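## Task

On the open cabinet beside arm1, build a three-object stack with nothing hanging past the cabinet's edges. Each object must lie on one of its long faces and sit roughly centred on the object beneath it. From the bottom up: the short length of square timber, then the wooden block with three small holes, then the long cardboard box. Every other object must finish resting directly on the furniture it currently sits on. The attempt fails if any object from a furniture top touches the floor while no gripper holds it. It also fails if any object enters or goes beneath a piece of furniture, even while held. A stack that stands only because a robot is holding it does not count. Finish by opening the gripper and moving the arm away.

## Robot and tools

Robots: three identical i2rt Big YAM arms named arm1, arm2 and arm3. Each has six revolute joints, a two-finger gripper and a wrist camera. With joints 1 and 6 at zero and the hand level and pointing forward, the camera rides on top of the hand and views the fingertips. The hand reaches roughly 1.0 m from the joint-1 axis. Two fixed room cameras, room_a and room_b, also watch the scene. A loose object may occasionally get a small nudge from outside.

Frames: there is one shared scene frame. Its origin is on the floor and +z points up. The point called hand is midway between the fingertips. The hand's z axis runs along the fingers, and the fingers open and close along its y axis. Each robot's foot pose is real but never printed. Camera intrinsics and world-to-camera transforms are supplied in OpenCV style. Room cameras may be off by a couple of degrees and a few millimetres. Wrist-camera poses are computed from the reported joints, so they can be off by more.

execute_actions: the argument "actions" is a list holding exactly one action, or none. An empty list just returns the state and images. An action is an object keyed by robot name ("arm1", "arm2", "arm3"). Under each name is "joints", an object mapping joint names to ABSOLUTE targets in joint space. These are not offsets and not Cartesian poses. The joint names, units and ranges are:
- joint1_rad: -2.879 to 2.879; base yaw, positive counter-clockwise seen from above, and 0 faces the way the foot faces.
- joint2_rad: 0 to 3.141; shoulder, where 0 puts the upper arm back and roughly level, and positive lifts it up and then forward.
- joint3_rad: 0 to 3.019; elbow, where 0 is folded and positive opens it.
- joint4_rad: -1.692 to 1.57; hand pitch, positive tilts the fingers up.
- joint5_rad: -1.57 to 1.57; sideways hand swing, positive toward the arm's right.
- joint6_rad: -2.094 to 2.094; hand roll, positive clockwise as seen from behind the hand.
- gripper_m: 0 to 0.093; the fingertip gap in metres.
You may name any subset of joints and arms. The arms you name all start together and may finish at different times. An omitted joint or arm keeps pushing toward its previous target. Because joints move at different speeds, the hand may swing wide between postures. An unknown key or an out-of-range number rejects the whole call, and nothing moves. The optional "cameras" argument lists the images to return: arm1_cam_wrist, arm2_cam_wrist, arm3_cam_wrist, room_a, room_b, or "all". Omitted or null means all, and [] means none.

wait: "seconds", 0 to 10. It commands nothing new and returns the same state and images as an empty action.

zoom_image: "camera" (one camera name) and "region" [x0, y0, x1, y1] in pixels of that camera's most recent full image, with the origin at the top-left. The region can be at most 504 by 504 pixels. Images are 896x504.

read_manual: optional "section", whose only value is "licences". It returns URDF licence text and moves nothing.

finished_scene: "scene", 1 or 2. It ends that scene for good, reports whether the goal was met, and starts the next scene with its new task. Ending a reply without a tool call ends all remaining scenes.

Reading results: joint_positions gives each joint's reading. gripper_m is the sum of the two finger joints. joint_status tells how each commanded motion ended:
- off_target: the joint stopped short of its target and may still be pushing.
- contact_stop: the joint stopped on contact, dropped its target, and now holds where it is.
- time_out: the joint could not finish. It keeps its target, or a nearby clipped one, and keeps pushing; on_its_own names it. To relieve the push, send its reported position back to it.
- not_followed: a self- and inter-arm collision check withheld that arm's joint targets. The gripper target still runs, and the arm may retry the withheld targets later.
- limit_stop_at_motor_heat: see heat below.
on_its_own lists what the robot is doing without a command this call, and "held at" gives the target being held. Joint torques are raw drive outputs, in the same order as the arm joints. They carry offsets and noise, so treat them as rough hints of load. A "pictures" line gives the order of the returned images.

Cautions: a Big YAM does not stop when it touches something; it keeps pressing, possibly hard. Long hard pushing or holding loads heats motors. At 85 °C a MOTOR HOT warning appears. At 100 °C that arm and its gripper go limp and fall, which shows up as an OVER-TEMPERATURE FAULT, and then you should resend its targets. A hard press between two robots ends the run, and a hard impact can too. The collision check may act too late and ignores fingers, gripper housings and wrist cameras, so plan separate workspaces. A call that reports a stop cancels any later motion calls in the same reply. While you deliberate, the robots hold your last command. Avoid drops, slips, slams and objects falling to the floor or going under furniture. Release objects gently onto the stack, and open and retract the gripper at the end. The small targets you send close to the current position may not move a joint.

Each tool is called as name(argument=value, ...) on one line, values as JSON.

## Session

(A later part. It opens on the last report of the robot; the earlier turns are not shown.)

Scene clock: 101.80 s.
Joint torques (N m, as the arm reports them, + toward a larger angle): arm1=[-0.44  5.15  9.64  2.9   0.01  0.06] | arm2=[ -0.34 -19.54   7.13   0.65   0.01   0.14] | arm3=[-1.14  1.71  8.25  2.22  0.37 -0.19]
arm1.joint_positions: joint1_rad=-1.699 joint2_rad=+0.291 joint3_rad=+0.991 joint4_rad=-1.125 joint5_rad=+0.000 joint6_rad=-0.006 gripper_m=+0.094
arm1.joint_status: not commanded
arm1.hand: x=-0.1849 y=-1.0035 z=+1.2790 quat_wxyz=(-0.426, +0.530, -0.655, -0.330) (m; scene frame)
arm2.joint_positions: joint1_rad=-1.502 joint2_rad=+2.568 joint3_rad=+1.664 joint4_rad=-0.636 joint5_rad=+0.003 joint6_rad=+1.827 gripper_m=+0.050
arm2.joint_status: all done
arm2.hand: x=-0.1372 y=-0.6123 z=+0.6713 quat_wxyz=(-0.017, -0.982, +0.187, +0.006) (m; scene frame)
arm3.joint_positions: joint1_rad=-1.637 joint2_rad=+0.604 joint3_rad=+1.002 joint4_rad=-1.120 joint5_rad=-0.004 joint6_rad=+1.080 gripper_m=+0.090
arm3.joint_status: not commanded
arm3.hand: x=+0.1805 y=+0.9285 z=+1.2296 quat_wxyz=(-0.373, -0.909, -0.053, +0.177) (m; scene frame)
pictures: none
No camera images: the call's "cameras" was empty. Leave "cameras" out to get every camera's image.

execute_actions(actions=[{"arm2":{"joints":{"joint2_rad":2.62}}}], cameras=["arm1_cam_wrist","arm2_cam_wrist"])

Scene clock: 103.60 s.
Joint torques (N m, as the arm reports them, + toward a larger angle): arm1=[-0.19  5.23  9.64  2.88  0.01  0.06] | arm2=[ -0.63 -19.13   7.18   0.58   0.21   0.1 ] | arm3=[-1.16  1.67  8.26  2.22  0.37 -0.19]
arm1.joint_positions: joint1_rad=-1.699 joint2_rad=+0.291 joint3_rad=+0.991 joint4_rad=-1.125 joint5_rad=+0.000 joint6_rad=-0.006 gripper_m=+0.094
arm1.joint_status: not commanded
arm1.hand: x=-0.1849 y=-1.0035 z=+1.2790 quat_wxyz=(-0.426, +0.530, -0.655, -0.330) (m; scene frame)
arm2.joint_positions: joint1_rad=-1.502 joint2_rad=+2.585 joint3_rad=+1.664 joint4_rad=-0.635 joint5_rad=-0.002 joint6_rad=+1.831 gripper_m=+0.050
arm2.joint_status: all done
arm2.hand: x=-0.1358 y=-0.6059 z=+0.6612 quat_wxyz=(-0.009, -0.982, +0.188, +0.005) (m; scene frame)
arm3.joint_positions: joint1_rad=-1.637 joint2_rad=+0.604 joint3_rad=+1.002 joint4_rad=-1.120 joint5_rad=-0.004 joint6_rad=+1.080 gripper_m=+0.090
arm3.joint_status: not commanded
arm3.hand: x=+0.1805 y=+0.9285 z=+1.2296 quat_wxyz=(-0.373, -0.909, -0.053, +0.177) (m; scene frame)
pictures: arm1_cam_wrist, arm2_cam_wrist
camera_calibration (this result's frames):
arm1_cam_wrist: T_world_to_cam=[[0.975048, -0.220389, 0.0266691, -0.077393], [-0.179737, -0.854229, -0.48784, -0.261456], [0.130296, 0.470873, -0.872526, 1.73536], [0, 0, 0, 1]] pos_world=[-0.197641, -1.05753, 1.38866]
arm2_cam_wrist: T_world_to_cam=[[0.372744, 0.927718, -0.0200314, 0.628233], [0.762583, -0.293953, 0.576245, -0.451196], [0.528704, -0.230068, -0.817032, 0.599662], [0, 0, 0, 1]] pos_world=[-0.20714, -0.577491, 0.762527]
Images, in order (width x height): arm1_cam_wrist 896x504, arm2_cam_wrist 896x504.

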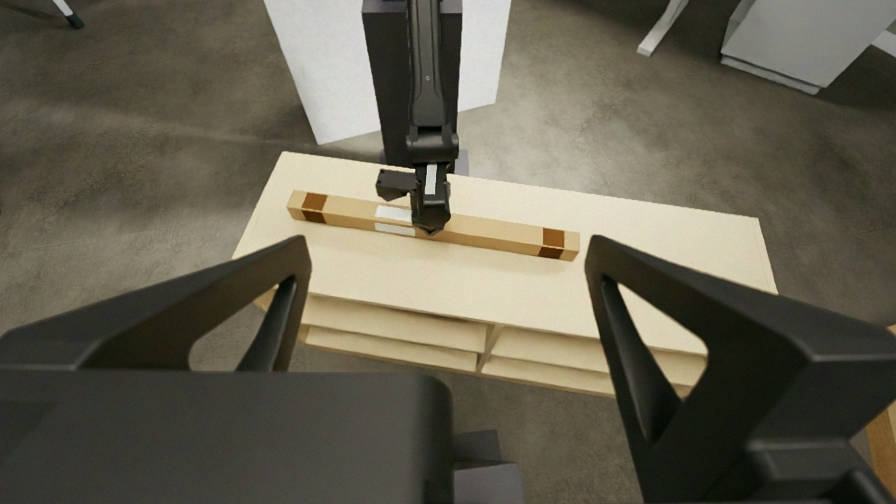

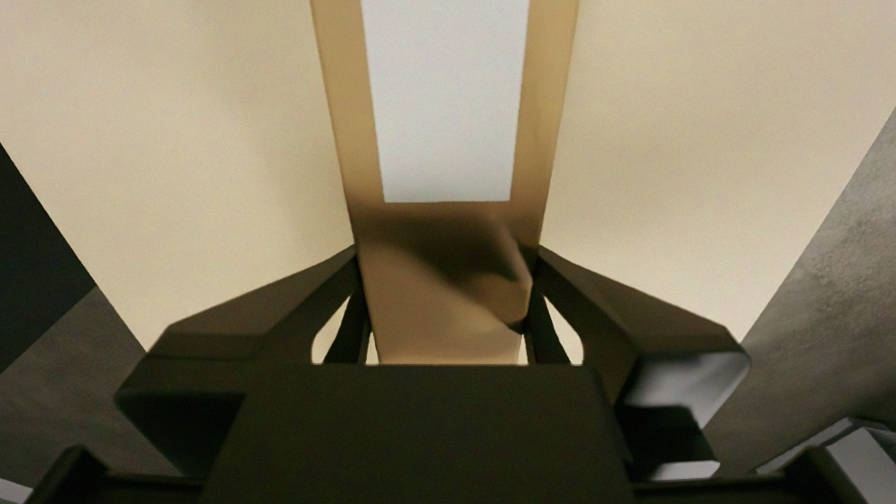

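execute_actions(actions=[{"arm2":{"joints":{"joint2_rad":2.635}}}], cameras=[])

Scene clock: 105.47 s.
Joint torques (N m, as the arm reports them, + toward a larger angle): arm1=[-0.35  5.15  9.64  2.91  0.01  0.06] | arm2=[ -0.46 -18.6    7.15   0.5    0.29   0.06] | arm3=[-1.15  1.68  8.26  2.22  0.37 -0.18]
arm1.joint_positions: joint1_rad=-1.699 joint2_rad=+0.291 joint3_rad=+0.991 joint4_rad=-1.125 joint5_rad=+0.000 joint6_rad=-0.006 gripper_m=+0.094
arm1.joint_status: not commanded
arm1.hand: x=-0.1849 y=-1.0035 z=+1.2790 quat_wxyz=(-0.426, +0.530, -0.655, -0.330) (m; scene frame)
arm2.joint_positions: joint1_rad=-1.502 joint2_rad=+2.590 joint3_rad=+1.664 joint4_rad=-0.633 joint5_rad=-0.004 joint6_rad=+1.834 gripper_m=+0.050
arm2.joint_status: all done
arm2.hand: x=-0.1353 y=-0.6044 z=+0.6583 quat_wxyz=(-0.007, -0.982, +0.190, +0.004) (m; scene frame)
arm3.joint_positions: joint1_rad=-1.637 joint2_rad=+0.604 joint3_rad=+1.002 joint4_rad=-1.120 joint5_rad=-0.004 joint6_rad=+1.080 gripper_m=+0.090
arm3.joint_status: not commanded
arm3.hand: x=+0.1805 y=+0.9285 z=+1.2296 quat_wxyz=(-0.373, -0.909, -0.053, +0.177) (m; scene frame)
pictures: none
No camera images: the call's "cameras" was empty. Leave "cameras" out to get every camera's image.

execute_actions(actions=[{"arm2":{"joints":{"joint2_rad":2.59,"gripper_m":0.09}}}], cameras=[])

execute_actions(actions=[{"arm2":{"joints":{"joint2_rad":0.6}}}], cameras=["arm1_cam_wrist","room_b"])

Scene clock: 107.40 s.
Joint torques (N m, as the arm reports them, + toward a larger angle): arm1=[-0.25  5.13  9.61  2.91  0.02  0.05] | arm2=[ -0.07 -21.67   7.14   0.5    0.22   0.06] | arm3=[-1.15  1.66  8.25  2.23  0.37 -0.19]
arm1.joint_positions: joint1_rad=-1.699 joint2_rad=+0.291 joint3_rad=+0.991 joint4_rad=-1.125 joint5_rad=+0.000 joint6_rad=-0.006 gripper_m=+0.094
arm1.joint_status: not commanded
arm1.hand: x=-0.1849 y=-1.0035 z=+1.2790 quat_wxyz=(-0.426, +0.530, -0.655, -0.330) (m; scene frame)
arm2.joint_positions: joint1_rad=-1.502 joint2_rad=+2.590 joint3_rad=+1.664 joint4_rad=-0.633 joint5_rad=-0.002 joint6_rad=+1.834 gripper_m=+0.090
arm2.joint_status: all done
arm2.hand: x=-0.1356 y=-0.6043 z=+0.6583 quat_wxyz=(-0.007, -0.982, +0.190, +0.005) (m; scene frame)
arm3.joint_positions: joint1_rad=-1.637 joint2_rad=+0.604 joint3_rad=+1.002 joint4_rad=-1.120 joint5_rad=-0.004 joint6_rad=+1.080 gripper_m=+0.090
arm3.joint_status: not commanded
arm3.hand: x=+0.1805 y=+0.9285 z=+1.2296 quat_wxyz=(-0.373, -0.909, -0.053, +0.177) (m; scene frame)
pictures: none
No camera images: the call's "cameras" was empty. Leave "cameras" out to get every camera's image.

Scene clock: 109.53 s.
Joint torques (N m, as the arm reports them, + toward a larger angle): arm1=[-0.28  5.14  9.63  2.93  0.01  0.06] | arm2=[ 0.05  5.64  5.01  1.55  0.08 -0.03] | arm3=[-1.18  1.68  8.26  2.22  0.37 -0.18]
arm1.joint_positions: joint1_rad=-1.699 joint2_rad=+0.291 joint3_rad=+0.991 joint4_rad=-1.125 joint5_rad=+0.000 joint6_rad=-0.006 gripper_m=+0.094
arm1.joint_status: not commanded
arm1.hand: x=-0.1849 y=-1.0035 z=+1.2790 quat_wxyz=(-0.426, +0.530, -0.655, -0.330) (m; scene frame)
arm2.joint_positions: joint1_rad=-1.502 joint2_rad=+0.590 joint3_rad=+1.694 joint4_rad=-0.627 joint5_rad=-0.002 joint6_rad=+1.834 gripper_m=+0.090
arm2.joint_status: all done
arm2.hand: x=-0.0643 y=-0.1301 z=+1.7887 quat_wxyz=(-0.853, -0.511, +0.093, -0.059) (m; scene frame)
arm3.joint_positions: joint1_rad=-1.637 joint2_rad=+0.604 joint3_rad=+1.002 joint4_rad=-1.120 joint5_rad=-0.004 joint6_rad=+1.080 gripper_m=+0.090
arm3.joint_status: not commanded
arm3.hand: x=+0.1805 y=+0.9285 z=+1.2296 quat_wxyz=(-0.373, -0.909, -0.053, +0.177) (m; scene frame)
pictures: arm1_cam_wrist, room_b
camera_calibration (this result's frames):
arm1_cam_wrist: T_world_to_cam=[[0.975048, -0.220389, 0.0266691, -0.077393], [-0.179737, -0.854229, -0.48784, -0.261456], [0.130296, 0.470873, -0.872526, 1.73536], [0, 0, 0, 1]] pos_world=[-0.197641, -1.05753, 1.38866]
Images, in order (width x height): arm1_cam_wrist 896x504, room_b 896x504.

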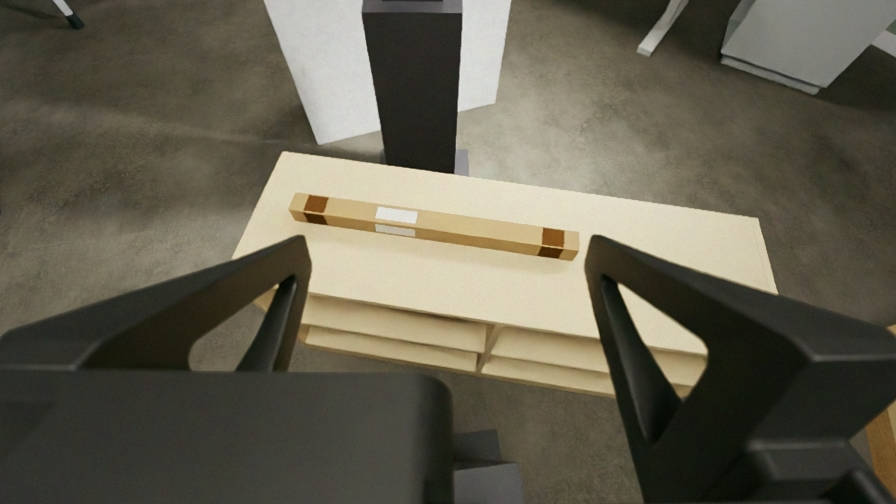

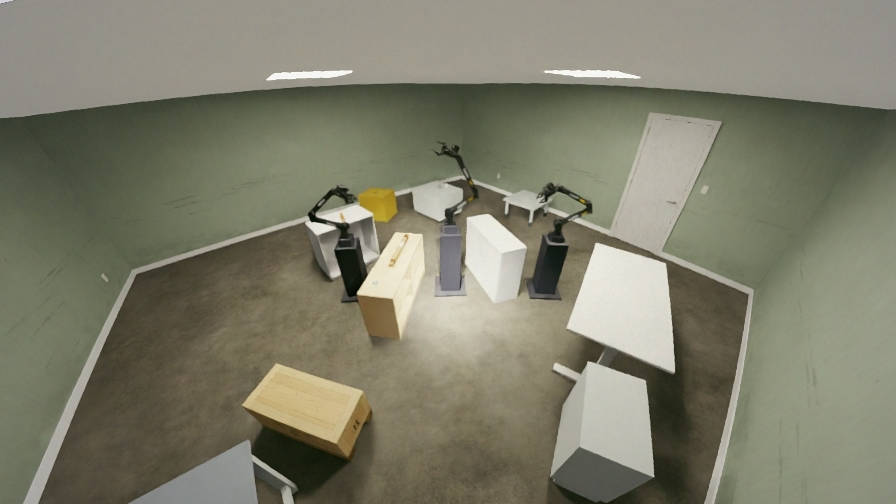

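zoom_image(camera="arm1_cam_wrist", region=[270, 170, 600, 280])

Region (270, 170, 600, 280) of arm1_cam_wrist's 896x504 image, scaled by 1.527, with more detail than that image has.

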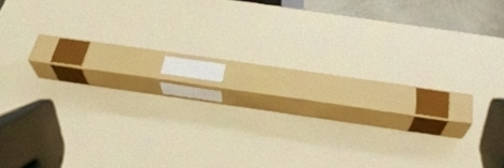

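execute_actions(actions=[{"arm1":{"joints":{"joint1_rad":-1.66,"joint2_rad":2.2,"joint3_rad":1.64,"joint4_rad":-0.965,"joint6_rad":-1.41,"gripper_m":0.093}},"arm2":{"joints":{"joint3_rad":1.0,"joint2_rad":0.4}}}], cameras=["arm1_cam_wrist"])

Scene clock: 119.63 s.
Joint torques (N m, as the arm reports them, + toward a larger angle): arm1=[  0.   -18.15   9.67   0.17  -0.09  -0.07] | arm2=[-0.01  0.66  9.87  1.85  0.13 -0.05] | arm3=[-1.17  1.67  8.26  2.22  0.37 -0.18]
arm1.joint_positions: joint1_rad=-1.667 joint2_rad=+2.199 joint3_rad=+1.616 joint4_rad=-0.969 joint5_rad=+0.000 joint6_rad=-1.402 gripper_m=+0.093
arm1.joint_status: all done
arm1.hand: x=-0.1022 y=-0.5873 z=+0.7676 quat_wxyz=(-0.006, +0.984, -0.180, +0.008) (m; scene frame)
arm2.joint_positions: joint1_rad=-1.502 joint2_rad=+0.414 joint3_rad=+0.987 joint4_rad=-0.626 joint5_rad=-0.002 joint6_rad=+1.834 gripper_m=+0.090
arm2.joint_status: all done
arm2.hand: x=-0.0842 y=-0.2627 z=+1.4765 quat_wxyz=(-0.687, -0.713, +0.133, -0.046) (m; scene frame)
arm3.joint_positions: joint1_rad=-1.637 joint2_rad=+0.604 joint3_rad=+1.002 joint4_rad=-1.120 joint5_rad=-0.004 joint6_rad=+1.080 gripper_m=+0.090
arm3.joint_status: not commanded
arm3.hand: x=+0.1805 y=+0.9285 z=+1.2296 quat_wxyz=(-0.373, -0.909, -0.053, +0.177) (m; scene frame)
pictures: arm1_cam_wrist
camera_calibration (this result's frames):
arm1_cam_wrist: T_world_to_cam=[[0.348531, 0.937163, 0.015872, 0.571422], [0.747728, -0.288212, 0.598194, -0.546977], [0.56518, -0.196622, -0.801194, 0.680125], [0, 0, 0, 1]] pos_world=[-0.174561, -0.559433, 0.863041]
Images, in order (width x height): arm1_cam_wrist 896x504.

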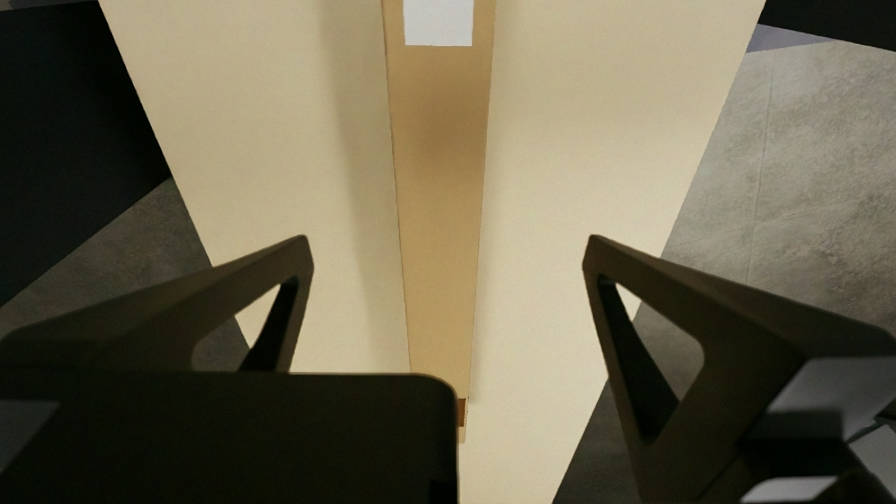

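execute_actions(actions=[{"arm1":{"joints":{"joint1_rad":-1.638,"joint2_rad":2.385,"joint4_rad":-0.782,"joint6_rad":-1.375}}}], cameras=["arm1_cam_wrist"])

Scene clock: 123.00 s.
Joint torques (N m, as the arm reports them, + toward a larger angle): arm1=[ -0.33 -19.52   7.81   0.73  -0.09   0.07] | arm2=[-0.01  0.66  9.86  1.85  0.13 -0.04] | arm3=[-1.17  1.7   8.27  2.22  0.37 -0.18]
arm1.joint_positions: joint1_rad=-1.641 joint2_rad=+2.400 joint3_rad=+1.625 joint4_rad=-0.799 joint5_rad=+0.000 joint6_rad=-1.383 gripper_m=+0.093
arm1.joint_status: all done
arm1.hand: x=-0.1173 y=-0.5900 z=+0.6493 quat_wxyz=(+0.006, +0.984, -0.177, +0.007) (m; scene frame)
arm2.joint_positions: joint1_rad=-1.502 joint2_rad=+0.414 joint3_rad=+0.987 joint4_rad=-0.626 joint5_rad=-0.002 joint6_rad=+1.834 gripper_m=+0.090
arm2.joint_status: not commanded
arm2.hand: x=-0.0842 y=-0.2627 z=+1.4765 quat_wxyz=(-0.687, -0.713, +0.133, -0.046) (m; scene frame)
arm3.joint_positions: joint1_rad=-1.637 joint2_rad=+0.604 joint3_rad=+1.002 joint4_rad=-1.120 joint5_rad=-0.004 joint6_rad=+1.080 gripper_m=+0.090
arm3.joint_status: not commanded
arm3.hand: x=+0.1805 y=+0.9285 z=+1.2296 quat_wxyz=(-0.373, -0.909, -0.053, +0.177) (m; scene frame)
pictures: arm1_cam_wrist
camera_calibration (this result's frames):
arm1_cam_wrist: T_world_to_cam=[[0.342431, 0.939516, -0.00717885, 0.59669], [0.752174, -0.269555, 0.60131, -0.456188], [0.563005, -0.211307, -0.798984, 0.582988], [0, 0, 0, 1]] pos_world=[-0.189417, -0.560378, 0.744392]
Images, in order (width x height): arm1_cam_wrist 896x504.

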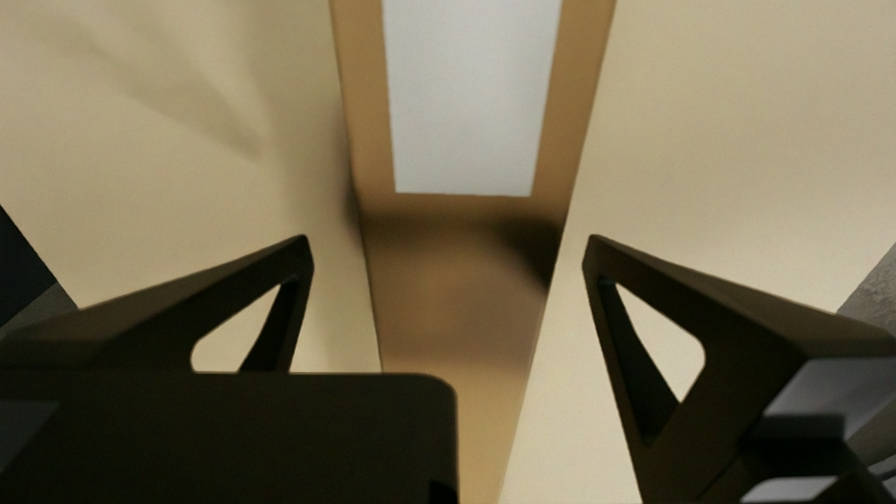

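execute_actions(actions=[{"arm1":{"joints":{"gripper_m":0.03}}}], cameras=[])

execute_actions(actions=[{"arm1":{"joints":{"joint2_rad":1.8,"joint4_rad":-1.3}}}], cameras=["arm1_cam_wrist","room_a"])

Scene clock: 126.30 s.
Joint torques (N m, as the arm reports them, + toward a larger angle): arm1=[ -0.47 -19.68   7.81   0.66  -0.1    0.06] | arm2=[ 0.01  0.69  9.86  1.85  0.13 -0.04] | arm3=[-1.15  1.67  8.26  2.23  0.37 -0.19]
arm1.joint_positions: joint1_rad=-1.641 joint2_rad=+2.400 joint3_rad=+1.625 joint4_rad=-0.798 joint5_rad=+0.000 joint6_rad=-1.382 gripper_m=+0.049
arm1.joint_status: gripper_m off_target (ended at +0.049, target +0.030)
arm1.hand: x=-0.1173 y=-0.5897 z=+0.6493 quat_wxyz=(+0.006, +0.984, -0.177, +0.007) (m; scene frame)
arm2.joint_positions: joint1_rad=-1.502 joint2_rad=+0.414 joint3_rad=+0.987 joint4_rad=-0.626 joint5_rad=-0.002 joint6_rad=+1.834 gripper_m=+0.090
arm2.joint_status: not commanded
arm2.hand: x=-0.0842 y=-0.2627 z=+1.4765 quat_wxyz=(-0.687, -0.713, +0.133, -0.046) (m; scene frame)
arm3.joint_positions: joint1_rad=-1.637 joint2_rad=+0.604 joint3_rad=+1.002 joint4_rad=-1.120 joint5_rad=-0.004 joint6_rad=+1.080 gripper_m=+0.090
arm3.joint_status: not commanded
arm3.hand: x=+0.1805 y=+0.9285 z=+1.2296 quat_wxyz=(-0.373, -0.909, -0.053, +0.177) (m; scene frame)
pictures: none
No camera images: the call's "cameras" was empty. Leave "cameras" out to get every camera's image.

Scene clock: 128.00 s.
Joint torques (N m, as the arm reports them, + toward a larger angle): arm1=[ -0.3  -15.02  10.12  -0.5   -0.1    0.07] | arm2=[ 0.    0.65  9.85  1.85  0.13 -0.05] | arm3=[-1.16  1.69  8.26  2.22  0.37 -0.19]
arm1.joint_positions: joint1_rad=-1.641 joint2_rad=+1.799 joint3_rad=+1.631 joint4_rad=-1.284 joint5_rad=+0.000 joint6_rad=-1.382 gripper_m=+0.049
arm1.joint_status: all done
arm1.hand: x=-0.1284 y=-0.6249 z=+1.0024 quat_wxyz=(-0.055, +0.983, -0.176, +0.007) (m; scene frame)
arm2.joint_positions: joint1_rad=-1.502 joint2_rad=+0.414 joint3_rad=+0.987 joint4_rad=-0.626 joint5_rad=-0.002 joint6_rad=+1.834 gripper_m=+0.090
arm2.joint_status: not commanded
arm2.hand: x=-0.0842 y=-0.2627 z=+1.4765 quat_wxyz=(-0.687, -0.713, +0.133, -0.046) (m; scene frame)
arm3.joint_positions: joint1_rad=-1.637 joint2_rad=+0.604 joint3_rad=+1.002 joint4_rad=-1.120 joint5_rad=-0.004 joint6_rad=+1.080 gripper_m=+0.090
arm3.joint_status: not commanded
arm3.hand: x=+0.1805 y=+0.9285 z=+1.2296 quat_wxyz=(-0.373, -0.909, -0.053, +0.177) (m; scene frame)
pictures: arm1_cam_wrist, room_a
camera_calibration (this result's frames):
arm1_cam_wrist: T_world_to_cam=[[0.340752, 0.933339, 0.112992, 0.511347], [0.740369, -0.340468, 0.579599, -0.693658], [0.579432, -0.113844, -0.80703, 0.935095], [0, 0, 0, 1]] pos_world=[-0.202503, -0.606974, 1.09892]
Images, in order (width x height): arm1_cam_wrist 896x504, room_a 896x504.

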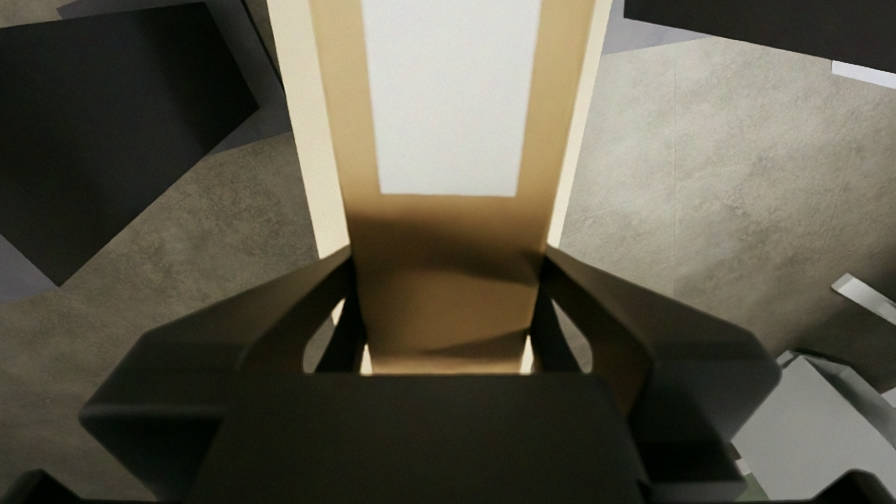

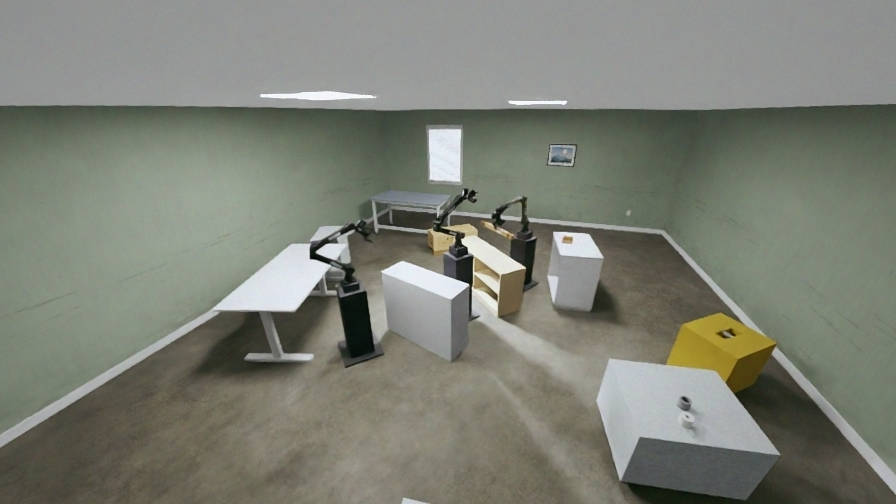

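execute_actions(actions=[{"arm1":{"joints":{"joint1_rad":0.279,"joint2_rad":1.85,"joint3_rad":1.62,"joint4_rad":-1.33,"joint6_rad":-1.91}}}], cameras=["arm1_cam_wrist","room_a","room_b"])

Scene clock: 134.20 s.
Joint torques (N m, as the arm reports them, + toward a larger angle): arm1=[ -0.79 -15.06   9.2   -0.8   -0.07  -0.06] | arm2=[-0.01  0.7   9.86  1.85  0.13 -0.05] | arm3=[-1.15  1.68  8.26  2.21  0.37 -0.18]
arm1.joint_positions: joint1_rad=+0.287 joint2_rad=+1.847 joint3_rad=+1.617 joint4_rad=-1.313 joint5_rad=-0.001 joint6_rad=-1.903 gripper_m=+0.049
arm1.joint_status: all done
arm1.hand: x=-0.7839 y=-1.3042 z=+0.9690 quat_wxyz=(-0.002, +0.500, +0.866, -0.011) (m; scene frame)
arm2.joint_positions: joint1_rad=-1.502 joint2_rad=+0.414 joint3_rad=+0.987 joint4_rad=-0.626 joint5_rad=-0.002 joint6_rad=+1.834 gripper_m=+0.090
arm2.joint_status: not commanded
arm2.hand: x=-0.0842 y=-0.2627 z=+1.4765 quat_wxyz=(-0.687, -0.713, +0.133, -0.046) (m; scene frame)
arm3.joint_positions: joint1_rad=-1.637 joint2_rad=+0.604 joint3_rad=+1.002 joint4_rad=-1.120 joint5_rad=-0.004 joint6_rad=+1.080 gripper_m=+0.090
arm3.joint_status: not commanded
arm3.hand: x=+0.1805 y=+0.9285 z=+1.2296 quat_wxyz=(-0.373, -0.909, -0.053, +0.177) (m; scene frame)
pictures: arm1_cam_wrist, room_a, room_b
camera_calibration (this result's frames):
arm1_cam_wrist: T_world_to_cam=[[-0.863485, -0.503825, 0.0235469, -1.35924], [-0.397997, 0.709301, 0.5818, 0.0543627], [-0.309827, 0.493004, -0.812991, 1.31075], [0, 0, 0, 1]] pos_world=[-0.745939, -1.36958, 1.06601]
Images, in order (width x height): arm1_cam_wrist 896x504, room_a 896x504, room_b 896x504.

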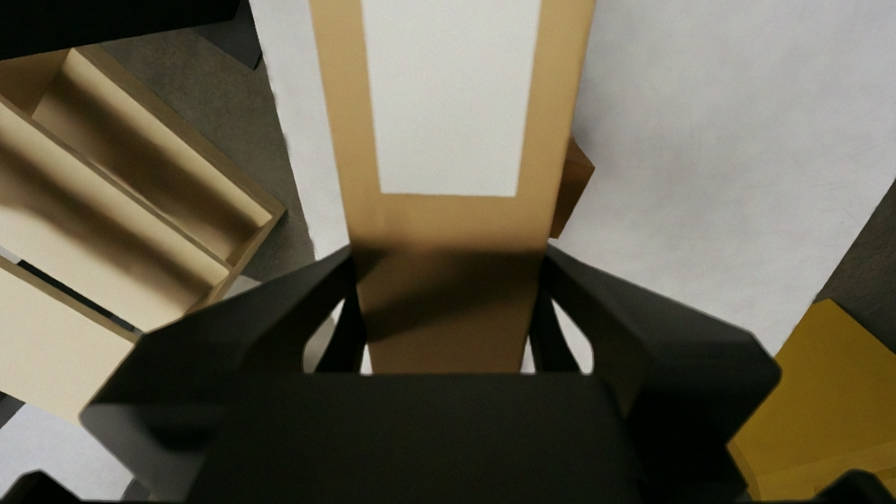

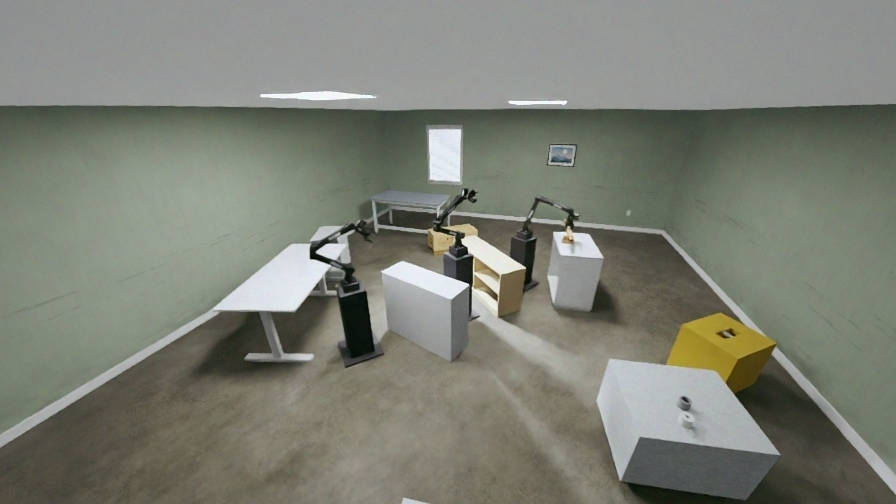

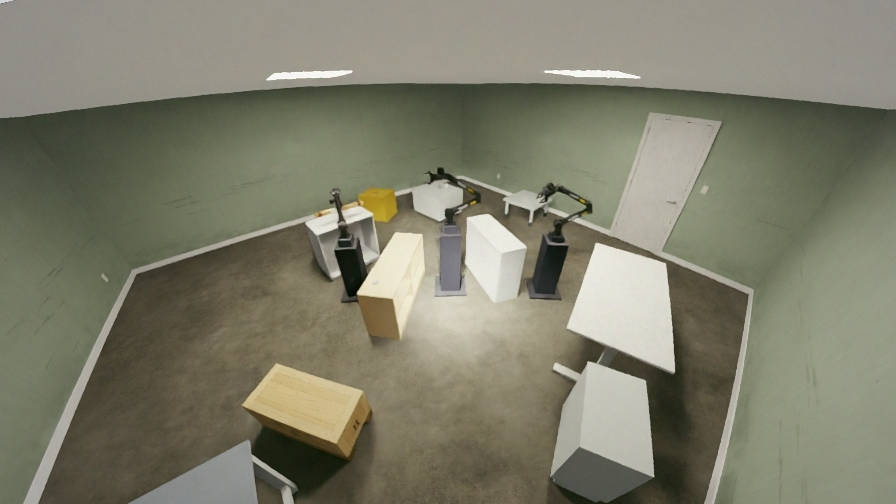

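zoom_image(camera="arm1_cam_wrist", region=[500, 90, 700, 290])

zoom_image(camera="room_a", region=[520, 190, 640, 280])

zoom_image(camera="room_b", region=[290, 170, 410, 260])

Region (500, 90, 700, 290) of arm1_cam_wrist's 896x504 image, scaled by 2.520, with more detail than that image has.

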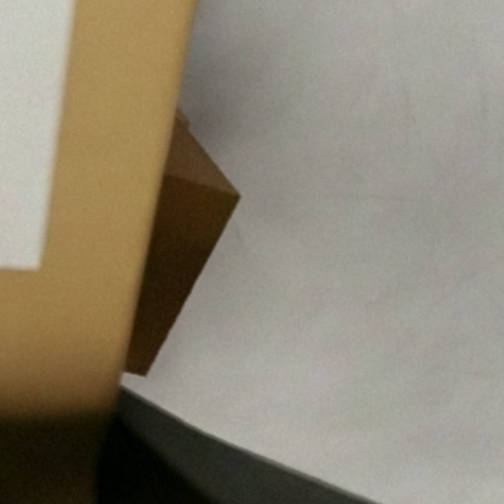

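Region (520, 190, 640, 280) of room_a's 896x504 image, scaled by 4.200, with more detail than that image has; it fills the top 378 rows of this view, and the rest is white.

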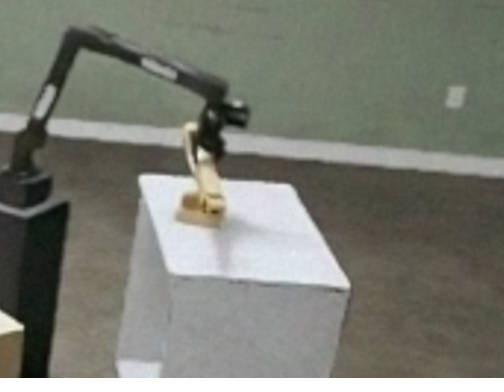

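Region (290, 170, 410, 260) of room_b's 896x504 image, scaled by 4.200, with more detail than that image has; it fills the top 378 rows of this view, and the rest is white.

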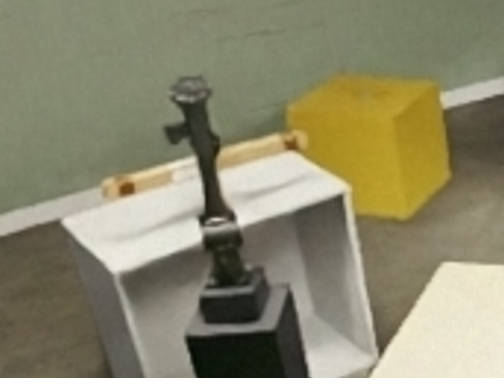

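execute_actions(actions=[{"arm1":{"joints":{"joint1_rad":0.268,"joint2_rad":1.925,"joint4_rad":-1.225,"joint6_rad":-1.89}}}], cameras=["arm1_cam_wrist","room_a"])

Scene clock: 140.90 s.
Joint torques (N m, as the arm reports them, + toward a larger angle): arm1=[ -0.69 -15.85   9.51   0.67  -0.07   0.08] | arm2=[-0.03  0.66  9.86  1.85  0.13 -0.04] | arm3=[-1.11  1.69  8.26  2.23  0.37 -0.19]
arm1.joint_positions: joint1_rad=+0.275 joint2_rad=+1.923 joint3_rad=+1.611 joint4_rad=-1.242 joint5_rad=-0.001 joint6_rad=-1.898 gripper_m=+0.049
arm1.joint_status: all done
arm1.hand: x=-0.7989 y=-1.3007 z=+0.9248 quat_wxyz=(+0.002, +0.508, +0.862, -0.007) (m; scene frame)
arm2.joint_positions: joint1_rad=-1.502 joint2_rad=+0.414 joint3_rad=+0.987 joint4_rad=-0.626 joint5_rad=-0.002 joint6_rad=+1.834 gripper_m=+0.090
arm2.joint_status: not commanded
arm2.hand: x=-0.0842 y=-0.2627 z=+1.4765 quat_wxyz=(-0.687, -0.713, +0.133, -0.046) (m; scene frame)
arm3.joint_positions: joint1_rad=-1.637 joint2_rad=+0.604 joint3_rad=+1.002 joint4_rad=-1.120 joint5_rad=-0.004 joint6_rad=+1.080 gripper_m=+0.090
arm3.joint_status: not commanded
arm3.hand: x=+0.1805 y=+0.9285 z=+1.2296 quat_wxyz=(-0.373, -0.909, -0.053, +0.177) (m; scene frame)
pictures: arm1_cam_wrist, room_a
camera_calibration (this result's frames):
arm1_cam_wrist: T_world_to_cam=[[-0.87195, -0.489425, 0.0128707, -1.34746], [-0.392579, 0.714636, 0.578946, 0.0855077], [-0.292548, 0.499759, -0.815265, 1.29313], [0, 0, 0, 1]] pos_world=[-0.76305, -1.36684, 1.02208]
Images, in order (width x height): arm1_cam_wrist 896x504, room_a 896x504.

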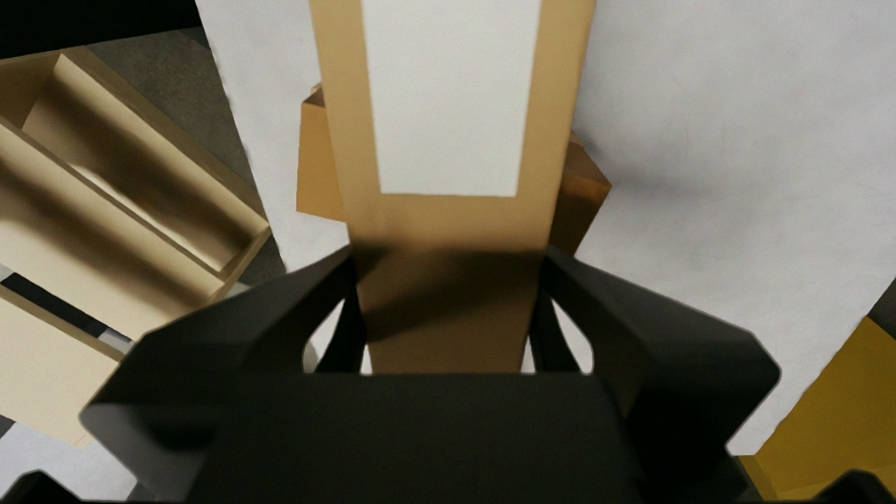

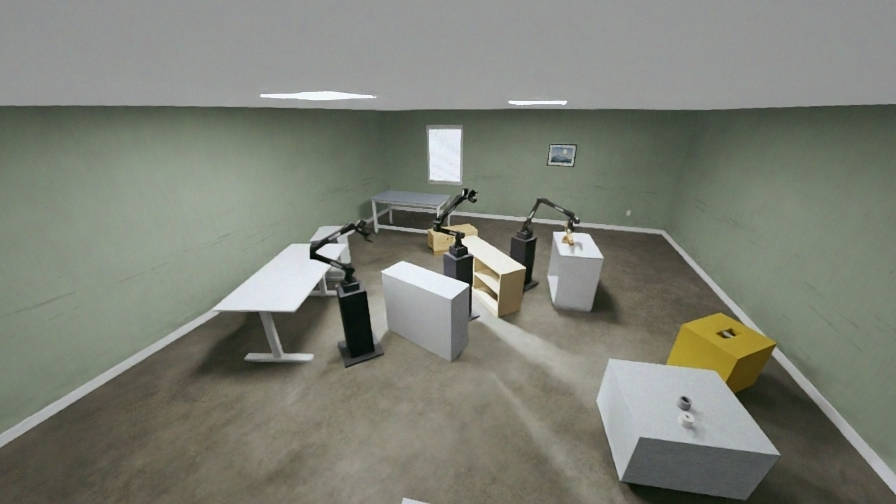

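execute_actions(actions=[{"arm1":{"joints":{"joint2_rad":1.965,"joint4_rad":-1.205}}}], cameras=["arm1_cam_wrist"])

Scene clock: 145.20 s.
Joint torques (N m, as the arm reports them, + toward a larger angle): arm1=[ -0.58 -14.42   9.45   0.67  -0.1    0.07] | arm2=[ 0.01  0.65  9.86  1.86  0.13 -0.05] | arm3=[-1.15  1.7   8.25  2.23  0.37 -0.19]
arm1.joint_positions: joint1_rad=+0.275 joint2_rad=+1.939 joint3_rad=+1.611 joint4_rad=-1.222 joint5_rad=+0.000 joint6_rad=-1.897 gripper_m=+0.049
arm1.joint_status: all done
arm1.hand: x=-0.8030 y=-1.3014 z=+0.9158 quat_wxyz=(+0.000, +0.508, +0.861, -0.008) (m; scene frame)
arm2.joint_positions: joint1_rad=-1.502 joint2_rad=+0.414 joint3_rad=+0.987 joint4_rad=-0.626 joint5_rad=-0.002 joint6_rad=+1.834 gripper_m=+0.090
arm2.joint_status: not commanded
arm2.hand: x=-0.0842 y=-0.2627 z=+1.4765 quat_wxyz=(-0.687, -0.713, +0.133, -0.046) (m; scene frame)
arm3.joint_positions: joint1_rad=-1.637 joint2_rad=+0.604 joint3_rad=+1.002 joint4_rad=-1.120 joint5_rad=-0.004 joint6_rad=+1.080 gripper_m=+0.090
arm3.joint_status: not commanded
arm3.hand: x=+0.1805 y=+0.9285 z=+1.2296 quat_wxyz=(-0.373, -0.909, -0.053, +0.177) (m; scene frame)
pictures: arm1_cam_wrist
camera_calibration (this result's frames):
arm1_cam_wrist: T_world_to_cam=[[-0.872481, -0.48838, 0.0162165, -1.35345], [-0.389476, 0.715067, 0.580506, 0.0912358], [-0.295103, 0.500165, -0.814094, 1.28235], [0, 0, 0, 1]] pos_world=[-0.766899, -1.36762, 1.01294]
Images, in order (width x height): arm1_cam_wrist 896x504.

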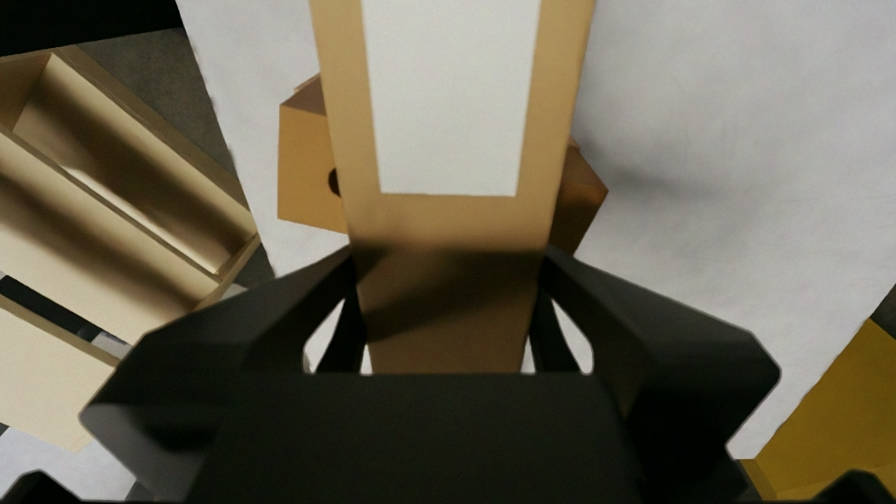

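execute_actions(actions=[{"arm1":{"joints":{"joint2_rad":1.988}}}], cameras=["arm1_cam_wrist"])

Scene clock: 146.50 s.
Joint torques (N m, as the arm reports them, + toward a larger angle): arm1=[ -0.63 -13.04   9.46   0.72  -0.11   0.07] | arm2=[ 0.01  0.65  9.87  1.84  0.13 -0.05] | arm3=[-1.17  1.69  8.26  2.23  0.37 -0.18]
arm1.joint_positions: joint1_rad=+0.275 joint2_rad=+1.939 joint3_rad=+1.611 joint4_rad=-1.222 joint5_rad=+0.000 joint6_rad=-1.897 gripper_m=+0.049
arm1.joint_status: all done
arm1.hand: x=-0.8030 y=-1.3014 z=+0.9158 quat_wxyz=(+0.000, +0.508, +0.861, -0.008) (m; scene frame)
arm2.joint_positions: joint1_rad=-1.502 joint2_rad=+0.414 joint3_rad=+0.987 joint4_rad=-0.626 joint5_rad=-0.002 joint6_rad=+1.834 gripper_m=+0.090
arm2.joint_status: not commanded
arm2.hand: x=-0.0842 y=-0.2627 z=+1.4765 quat_wxyz=(-0.687, -0.713, +0.133, -0.046) (m; scene frame)
arm3.joint_positions: joint1_rad=-1.637 joint2_rad=+0.604 joint3_rad=+1.002 joint4_rad=-1.120 joint5_rad=-0.004 joint6_rad=+1.080 gripper_m=+0.090
arm3.joint_status: not commanded
arm3.hand: x=+0.1805 y=+0.9285 z=+1.2296 quat_wxyz=(-0.373, -0.909, -0.053, +0.177) (m; scene frame)
pictures: arm1_cam_wrist
camera_calibration (this result's frames):
arm1_cam_wrist: T_world_to_cam=[[-0.872481, -0.48838, 0.0162165, -1.35345], [-0.389476, 0.715067, 0.580506, 0.0912358], [-0.295103, 0.500165, -0.814094, 1.28235], [0, 0, 0, 1]] pos_world=[-0.766899, -1.36762, 1.01294]
Images, in order (width x height): arm1_cam_wrist 896x504.

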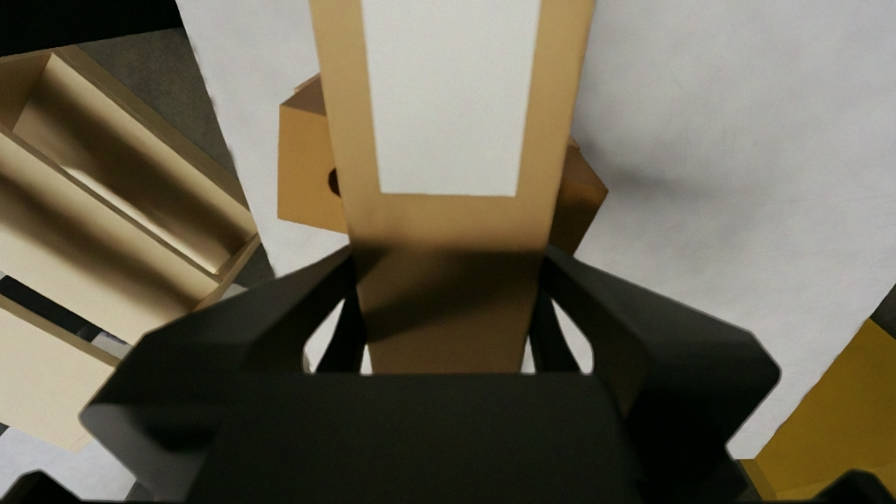

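execute_actions(actions=[{"arm1":{"joints":{"joint2_rad":1.94,"gripper_m":0.09}}}], cameras=["arm1_cam_wrist"])

execute_actions(actions=[{"arm1":{"joints":{"joint2_rad":1.2}}}])

Scene clock: 149.70 s.
Joint torques (N m, as the arm reports them, + toward a larger angle): arm1=[ -0.68 -16.12   9.43   0.68  -0.1    0.07] | arm2=[ 0.02  0.67  9.86  1.85  0.12 -0.05] | arm3=[-1.17  1.67  8.26  2.22  0.37 -0.18]
arm1.joint_positions: joint1_rad=+0.275 joint2_rad=+1.939 joint3_rad=+1.611 joint4_rad=-1.221 joint5_rad=+0.000 joint6_rad=-1.896 gripper_m=+0.090
arm1.joint_status: all done
arm1.hand: x=-0.8031 y=-1.3014 z=+0.9158 quat_wxyz=(+0.000, +0.508, +0.861, -0.008) (m; scene frame)
arm2.joint_positions: joint1_rad=-1.502 joint2_rad=+0.414 joint3_rad=+0.987 joint4_rad=-0.626 joint5_rad=-0.002 joint6_rad=+1.834 gripper_m=+0.090
arm2.joint_status: not commanded
arm2.hand: x=-0.0842 y=-0.2627 z=+1.4765 quat_wxyz=(-0.687, -0.713, +0.133, -0.046) (m; scene frame)
arm3.joint_positions: joint1_rad=-1.637 joint2_rad=+0.604 joint3_rad=+1.002 joint4_rad=-1.120 joint5_rad=-0.004 joint6_rad=+1.080 gripper_m=+0.090
arm3.joint_status: not commanded
arm3.hand: x=+0.1805 y=+0.9285 z=+1.2296 quat_wxyz=(-0.373, -0.909, -0.053, +0.177) (m; scene frame)
pictures: arm1_cam_wrist
camera_calibration (this result's frames):
arm1_cam_wrist: T_world_to_cam=[[-0.872663, -0.488041, 0.0165738, -1.35357], [-0.388985, 0.715258, 0.5806, 0.0917694], [-0.295211, 0.500221, -0.814021, 1.28225], [0, 0, 0, 1]] pos_world=[-0.766981, -1.36765, 1.01293]
Images, in order (width x height): arm1_cam_wrist 896x504.

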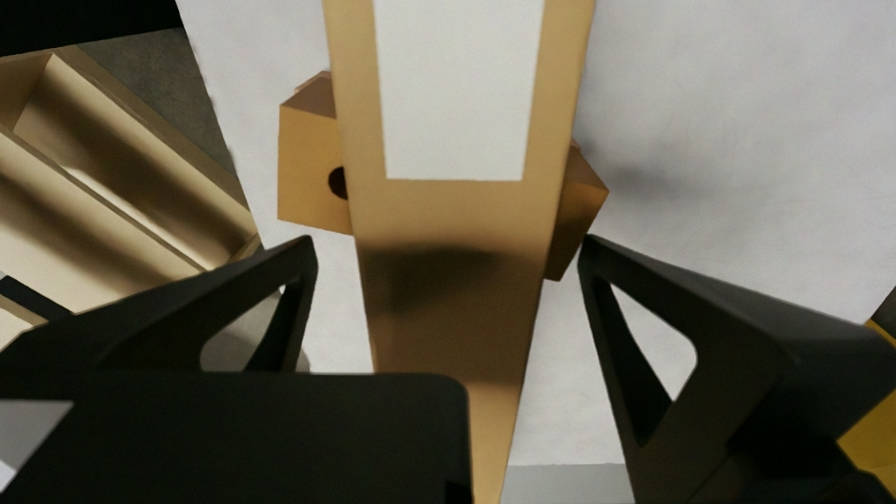

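Scene clock: 151.47 s.
Joint torques (N m, as the arm reports them, + toward a larger angle): arm1=[-0.81 -7.38 10.43  1.88 -0.08  0.12] | arm2=[ 0.    0.64  9.87  1.85  0.13 -0.04] | arm3=[-1.18  1.67  8.26  2.22  0.37 -0.19]
arm1.joint_positions: joint1_rad=+0.275 joint2_rad=+1.205 joint3_rad=+1.612 joint4_rad=-1.218 joint5_rad=+0.000 joint6_rad=-1.896 gripper_m=+0.090
arm1.joint_status: all done
arm1.hand: x=-0.6916 y=-1.2762 z=+1.3076 quat_wxyz=(-0.273, +0.475, +0.800, -0.243) (m; scene frame)
arm2.joint_positions: joint1_rad=-1.502 joint2_rad=+0.414 joint3_rad=+0.987 joint4_rad=-0.626 joint5_rad=-0.002 joint6_rad=+1.834 gripper_m=+0.090
arm2.joint_status: not commanded
arm2.hand: x=-0.0842 y=-0.2627 z=+1.4765 quat_wxyz=(-0.687, -0.713, +0.133, -0.046) (m; scene frame)
arm3.joint_positions: joint1_rad=-1.637 joint2_rad=+0.604 joint3_rad=+1.002 joint4_rad=-1.120 joint5_rad=-0.004 joint6_rad=+1.080 gripper_m=+0.090
arm3.joint_status: not commanded
arm3.hand: x=+0.1805 y=+0.9285 z=+1.2296 quat_wxyz=(-0.373, -0.909, -0.053, +0.177) (m; scene frame)
pictures: arm1_cam_wrist, arm2_cam_wrist, arm3_cam_wrist, room_a, room_b
camera_calibration (this result's frames):
arm1_cam_wrist: T_world_to_cam=[[-0.623923, -0.43482, 0.649348, -1.83791], [0.0671414, 0.798016, 0.598884, 0.286746], [-0.778597, 0.417256, -0.468706, 0.729748], [0, 0, 0, 1]] pos_world=[-0.597788, -1.33248, 1.36375]
arm2_cam_wrist: T_world_to_cam=[[0.255318, 0.0188412, -0.966674, 1.456], [0.849245, 0.473547, 0.233532, -0.144554], [0.462165, -0.880567, 0.104904, -0.220338], [0, 0, 0, 1]] pos_world=[-0.14715, -0.153002, 1.46435]
arm3_cam_wrist: T_world_to_cam=[[-0.230384, 0.717444, -0.657417, 0.185513], [0.921399, 0.378113, 0.089744, -0.622933], [0.312964, -0.585068, -0.748164, 1.53117], [0, 0, 0, 1]] pos_world=[0.137507, 0.998283, 1.32343]
Images, in order (width x height): arm1_cam_wrist 896x504, arm2_cam_wrist 896x504, arm3_cam_wrist 896x504, room_a 896x504, room_b 896x504.

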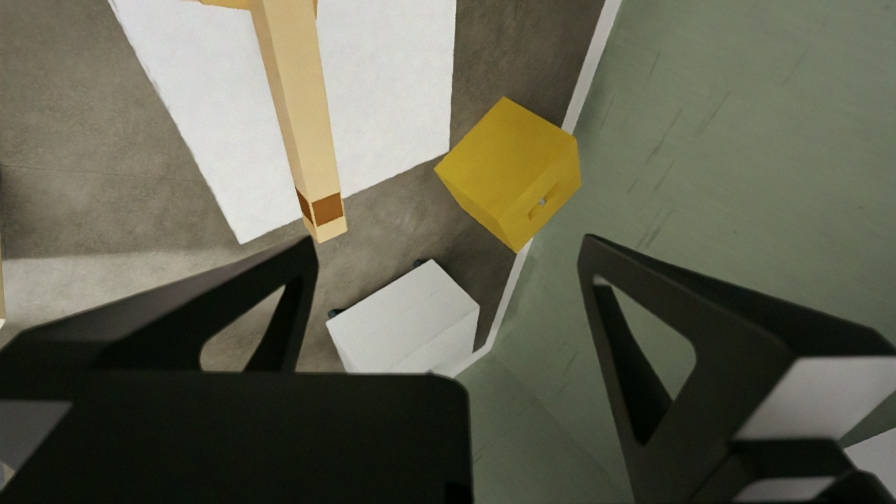

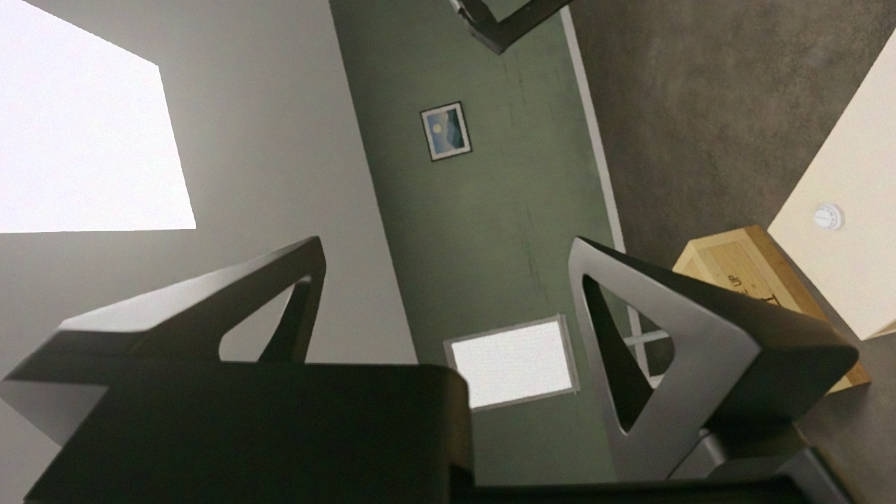

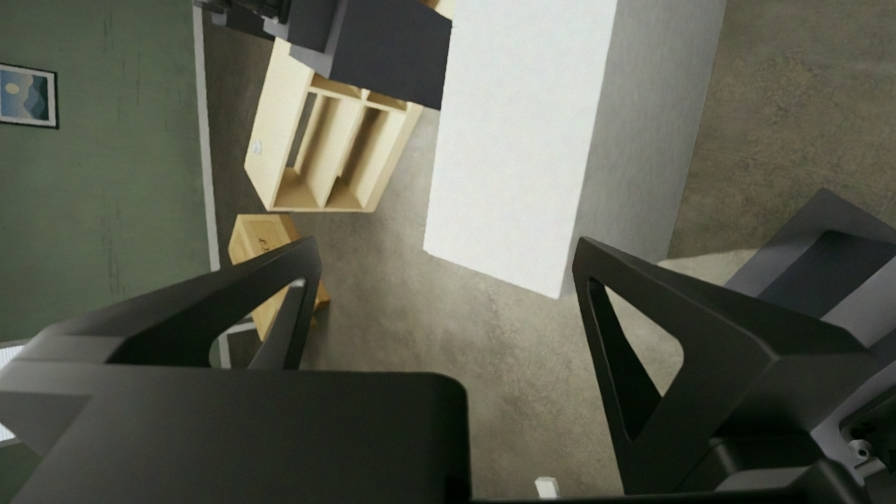

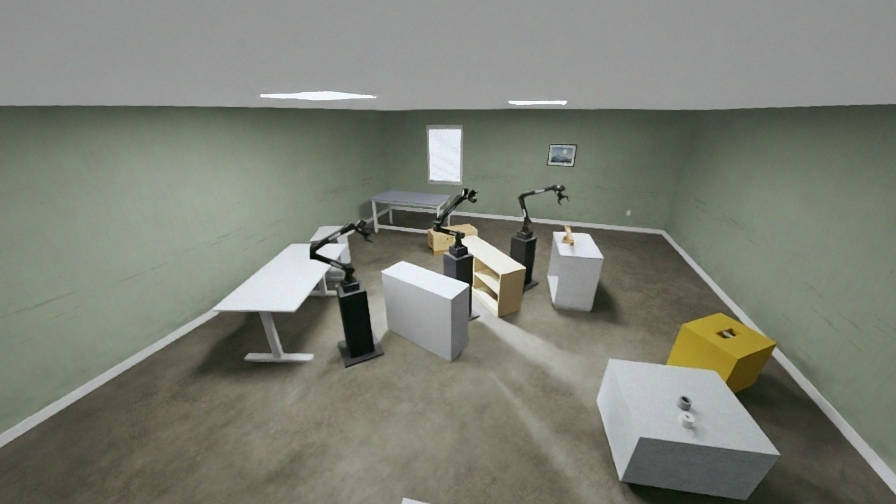

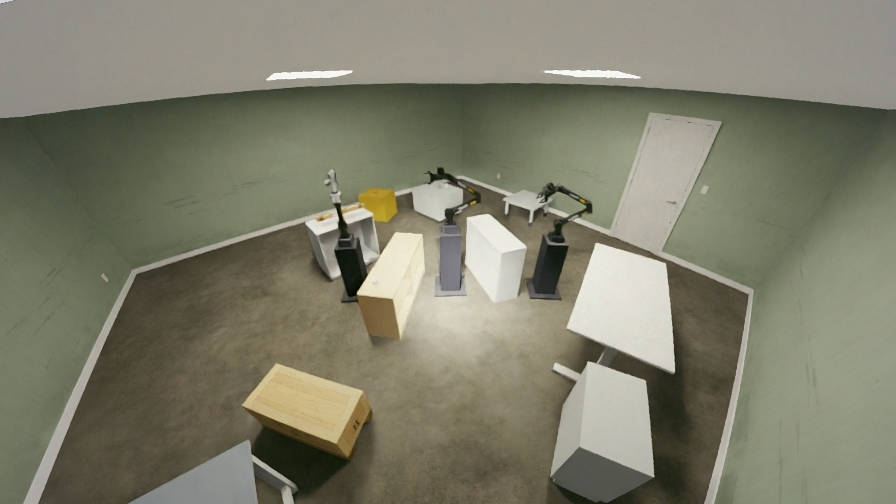

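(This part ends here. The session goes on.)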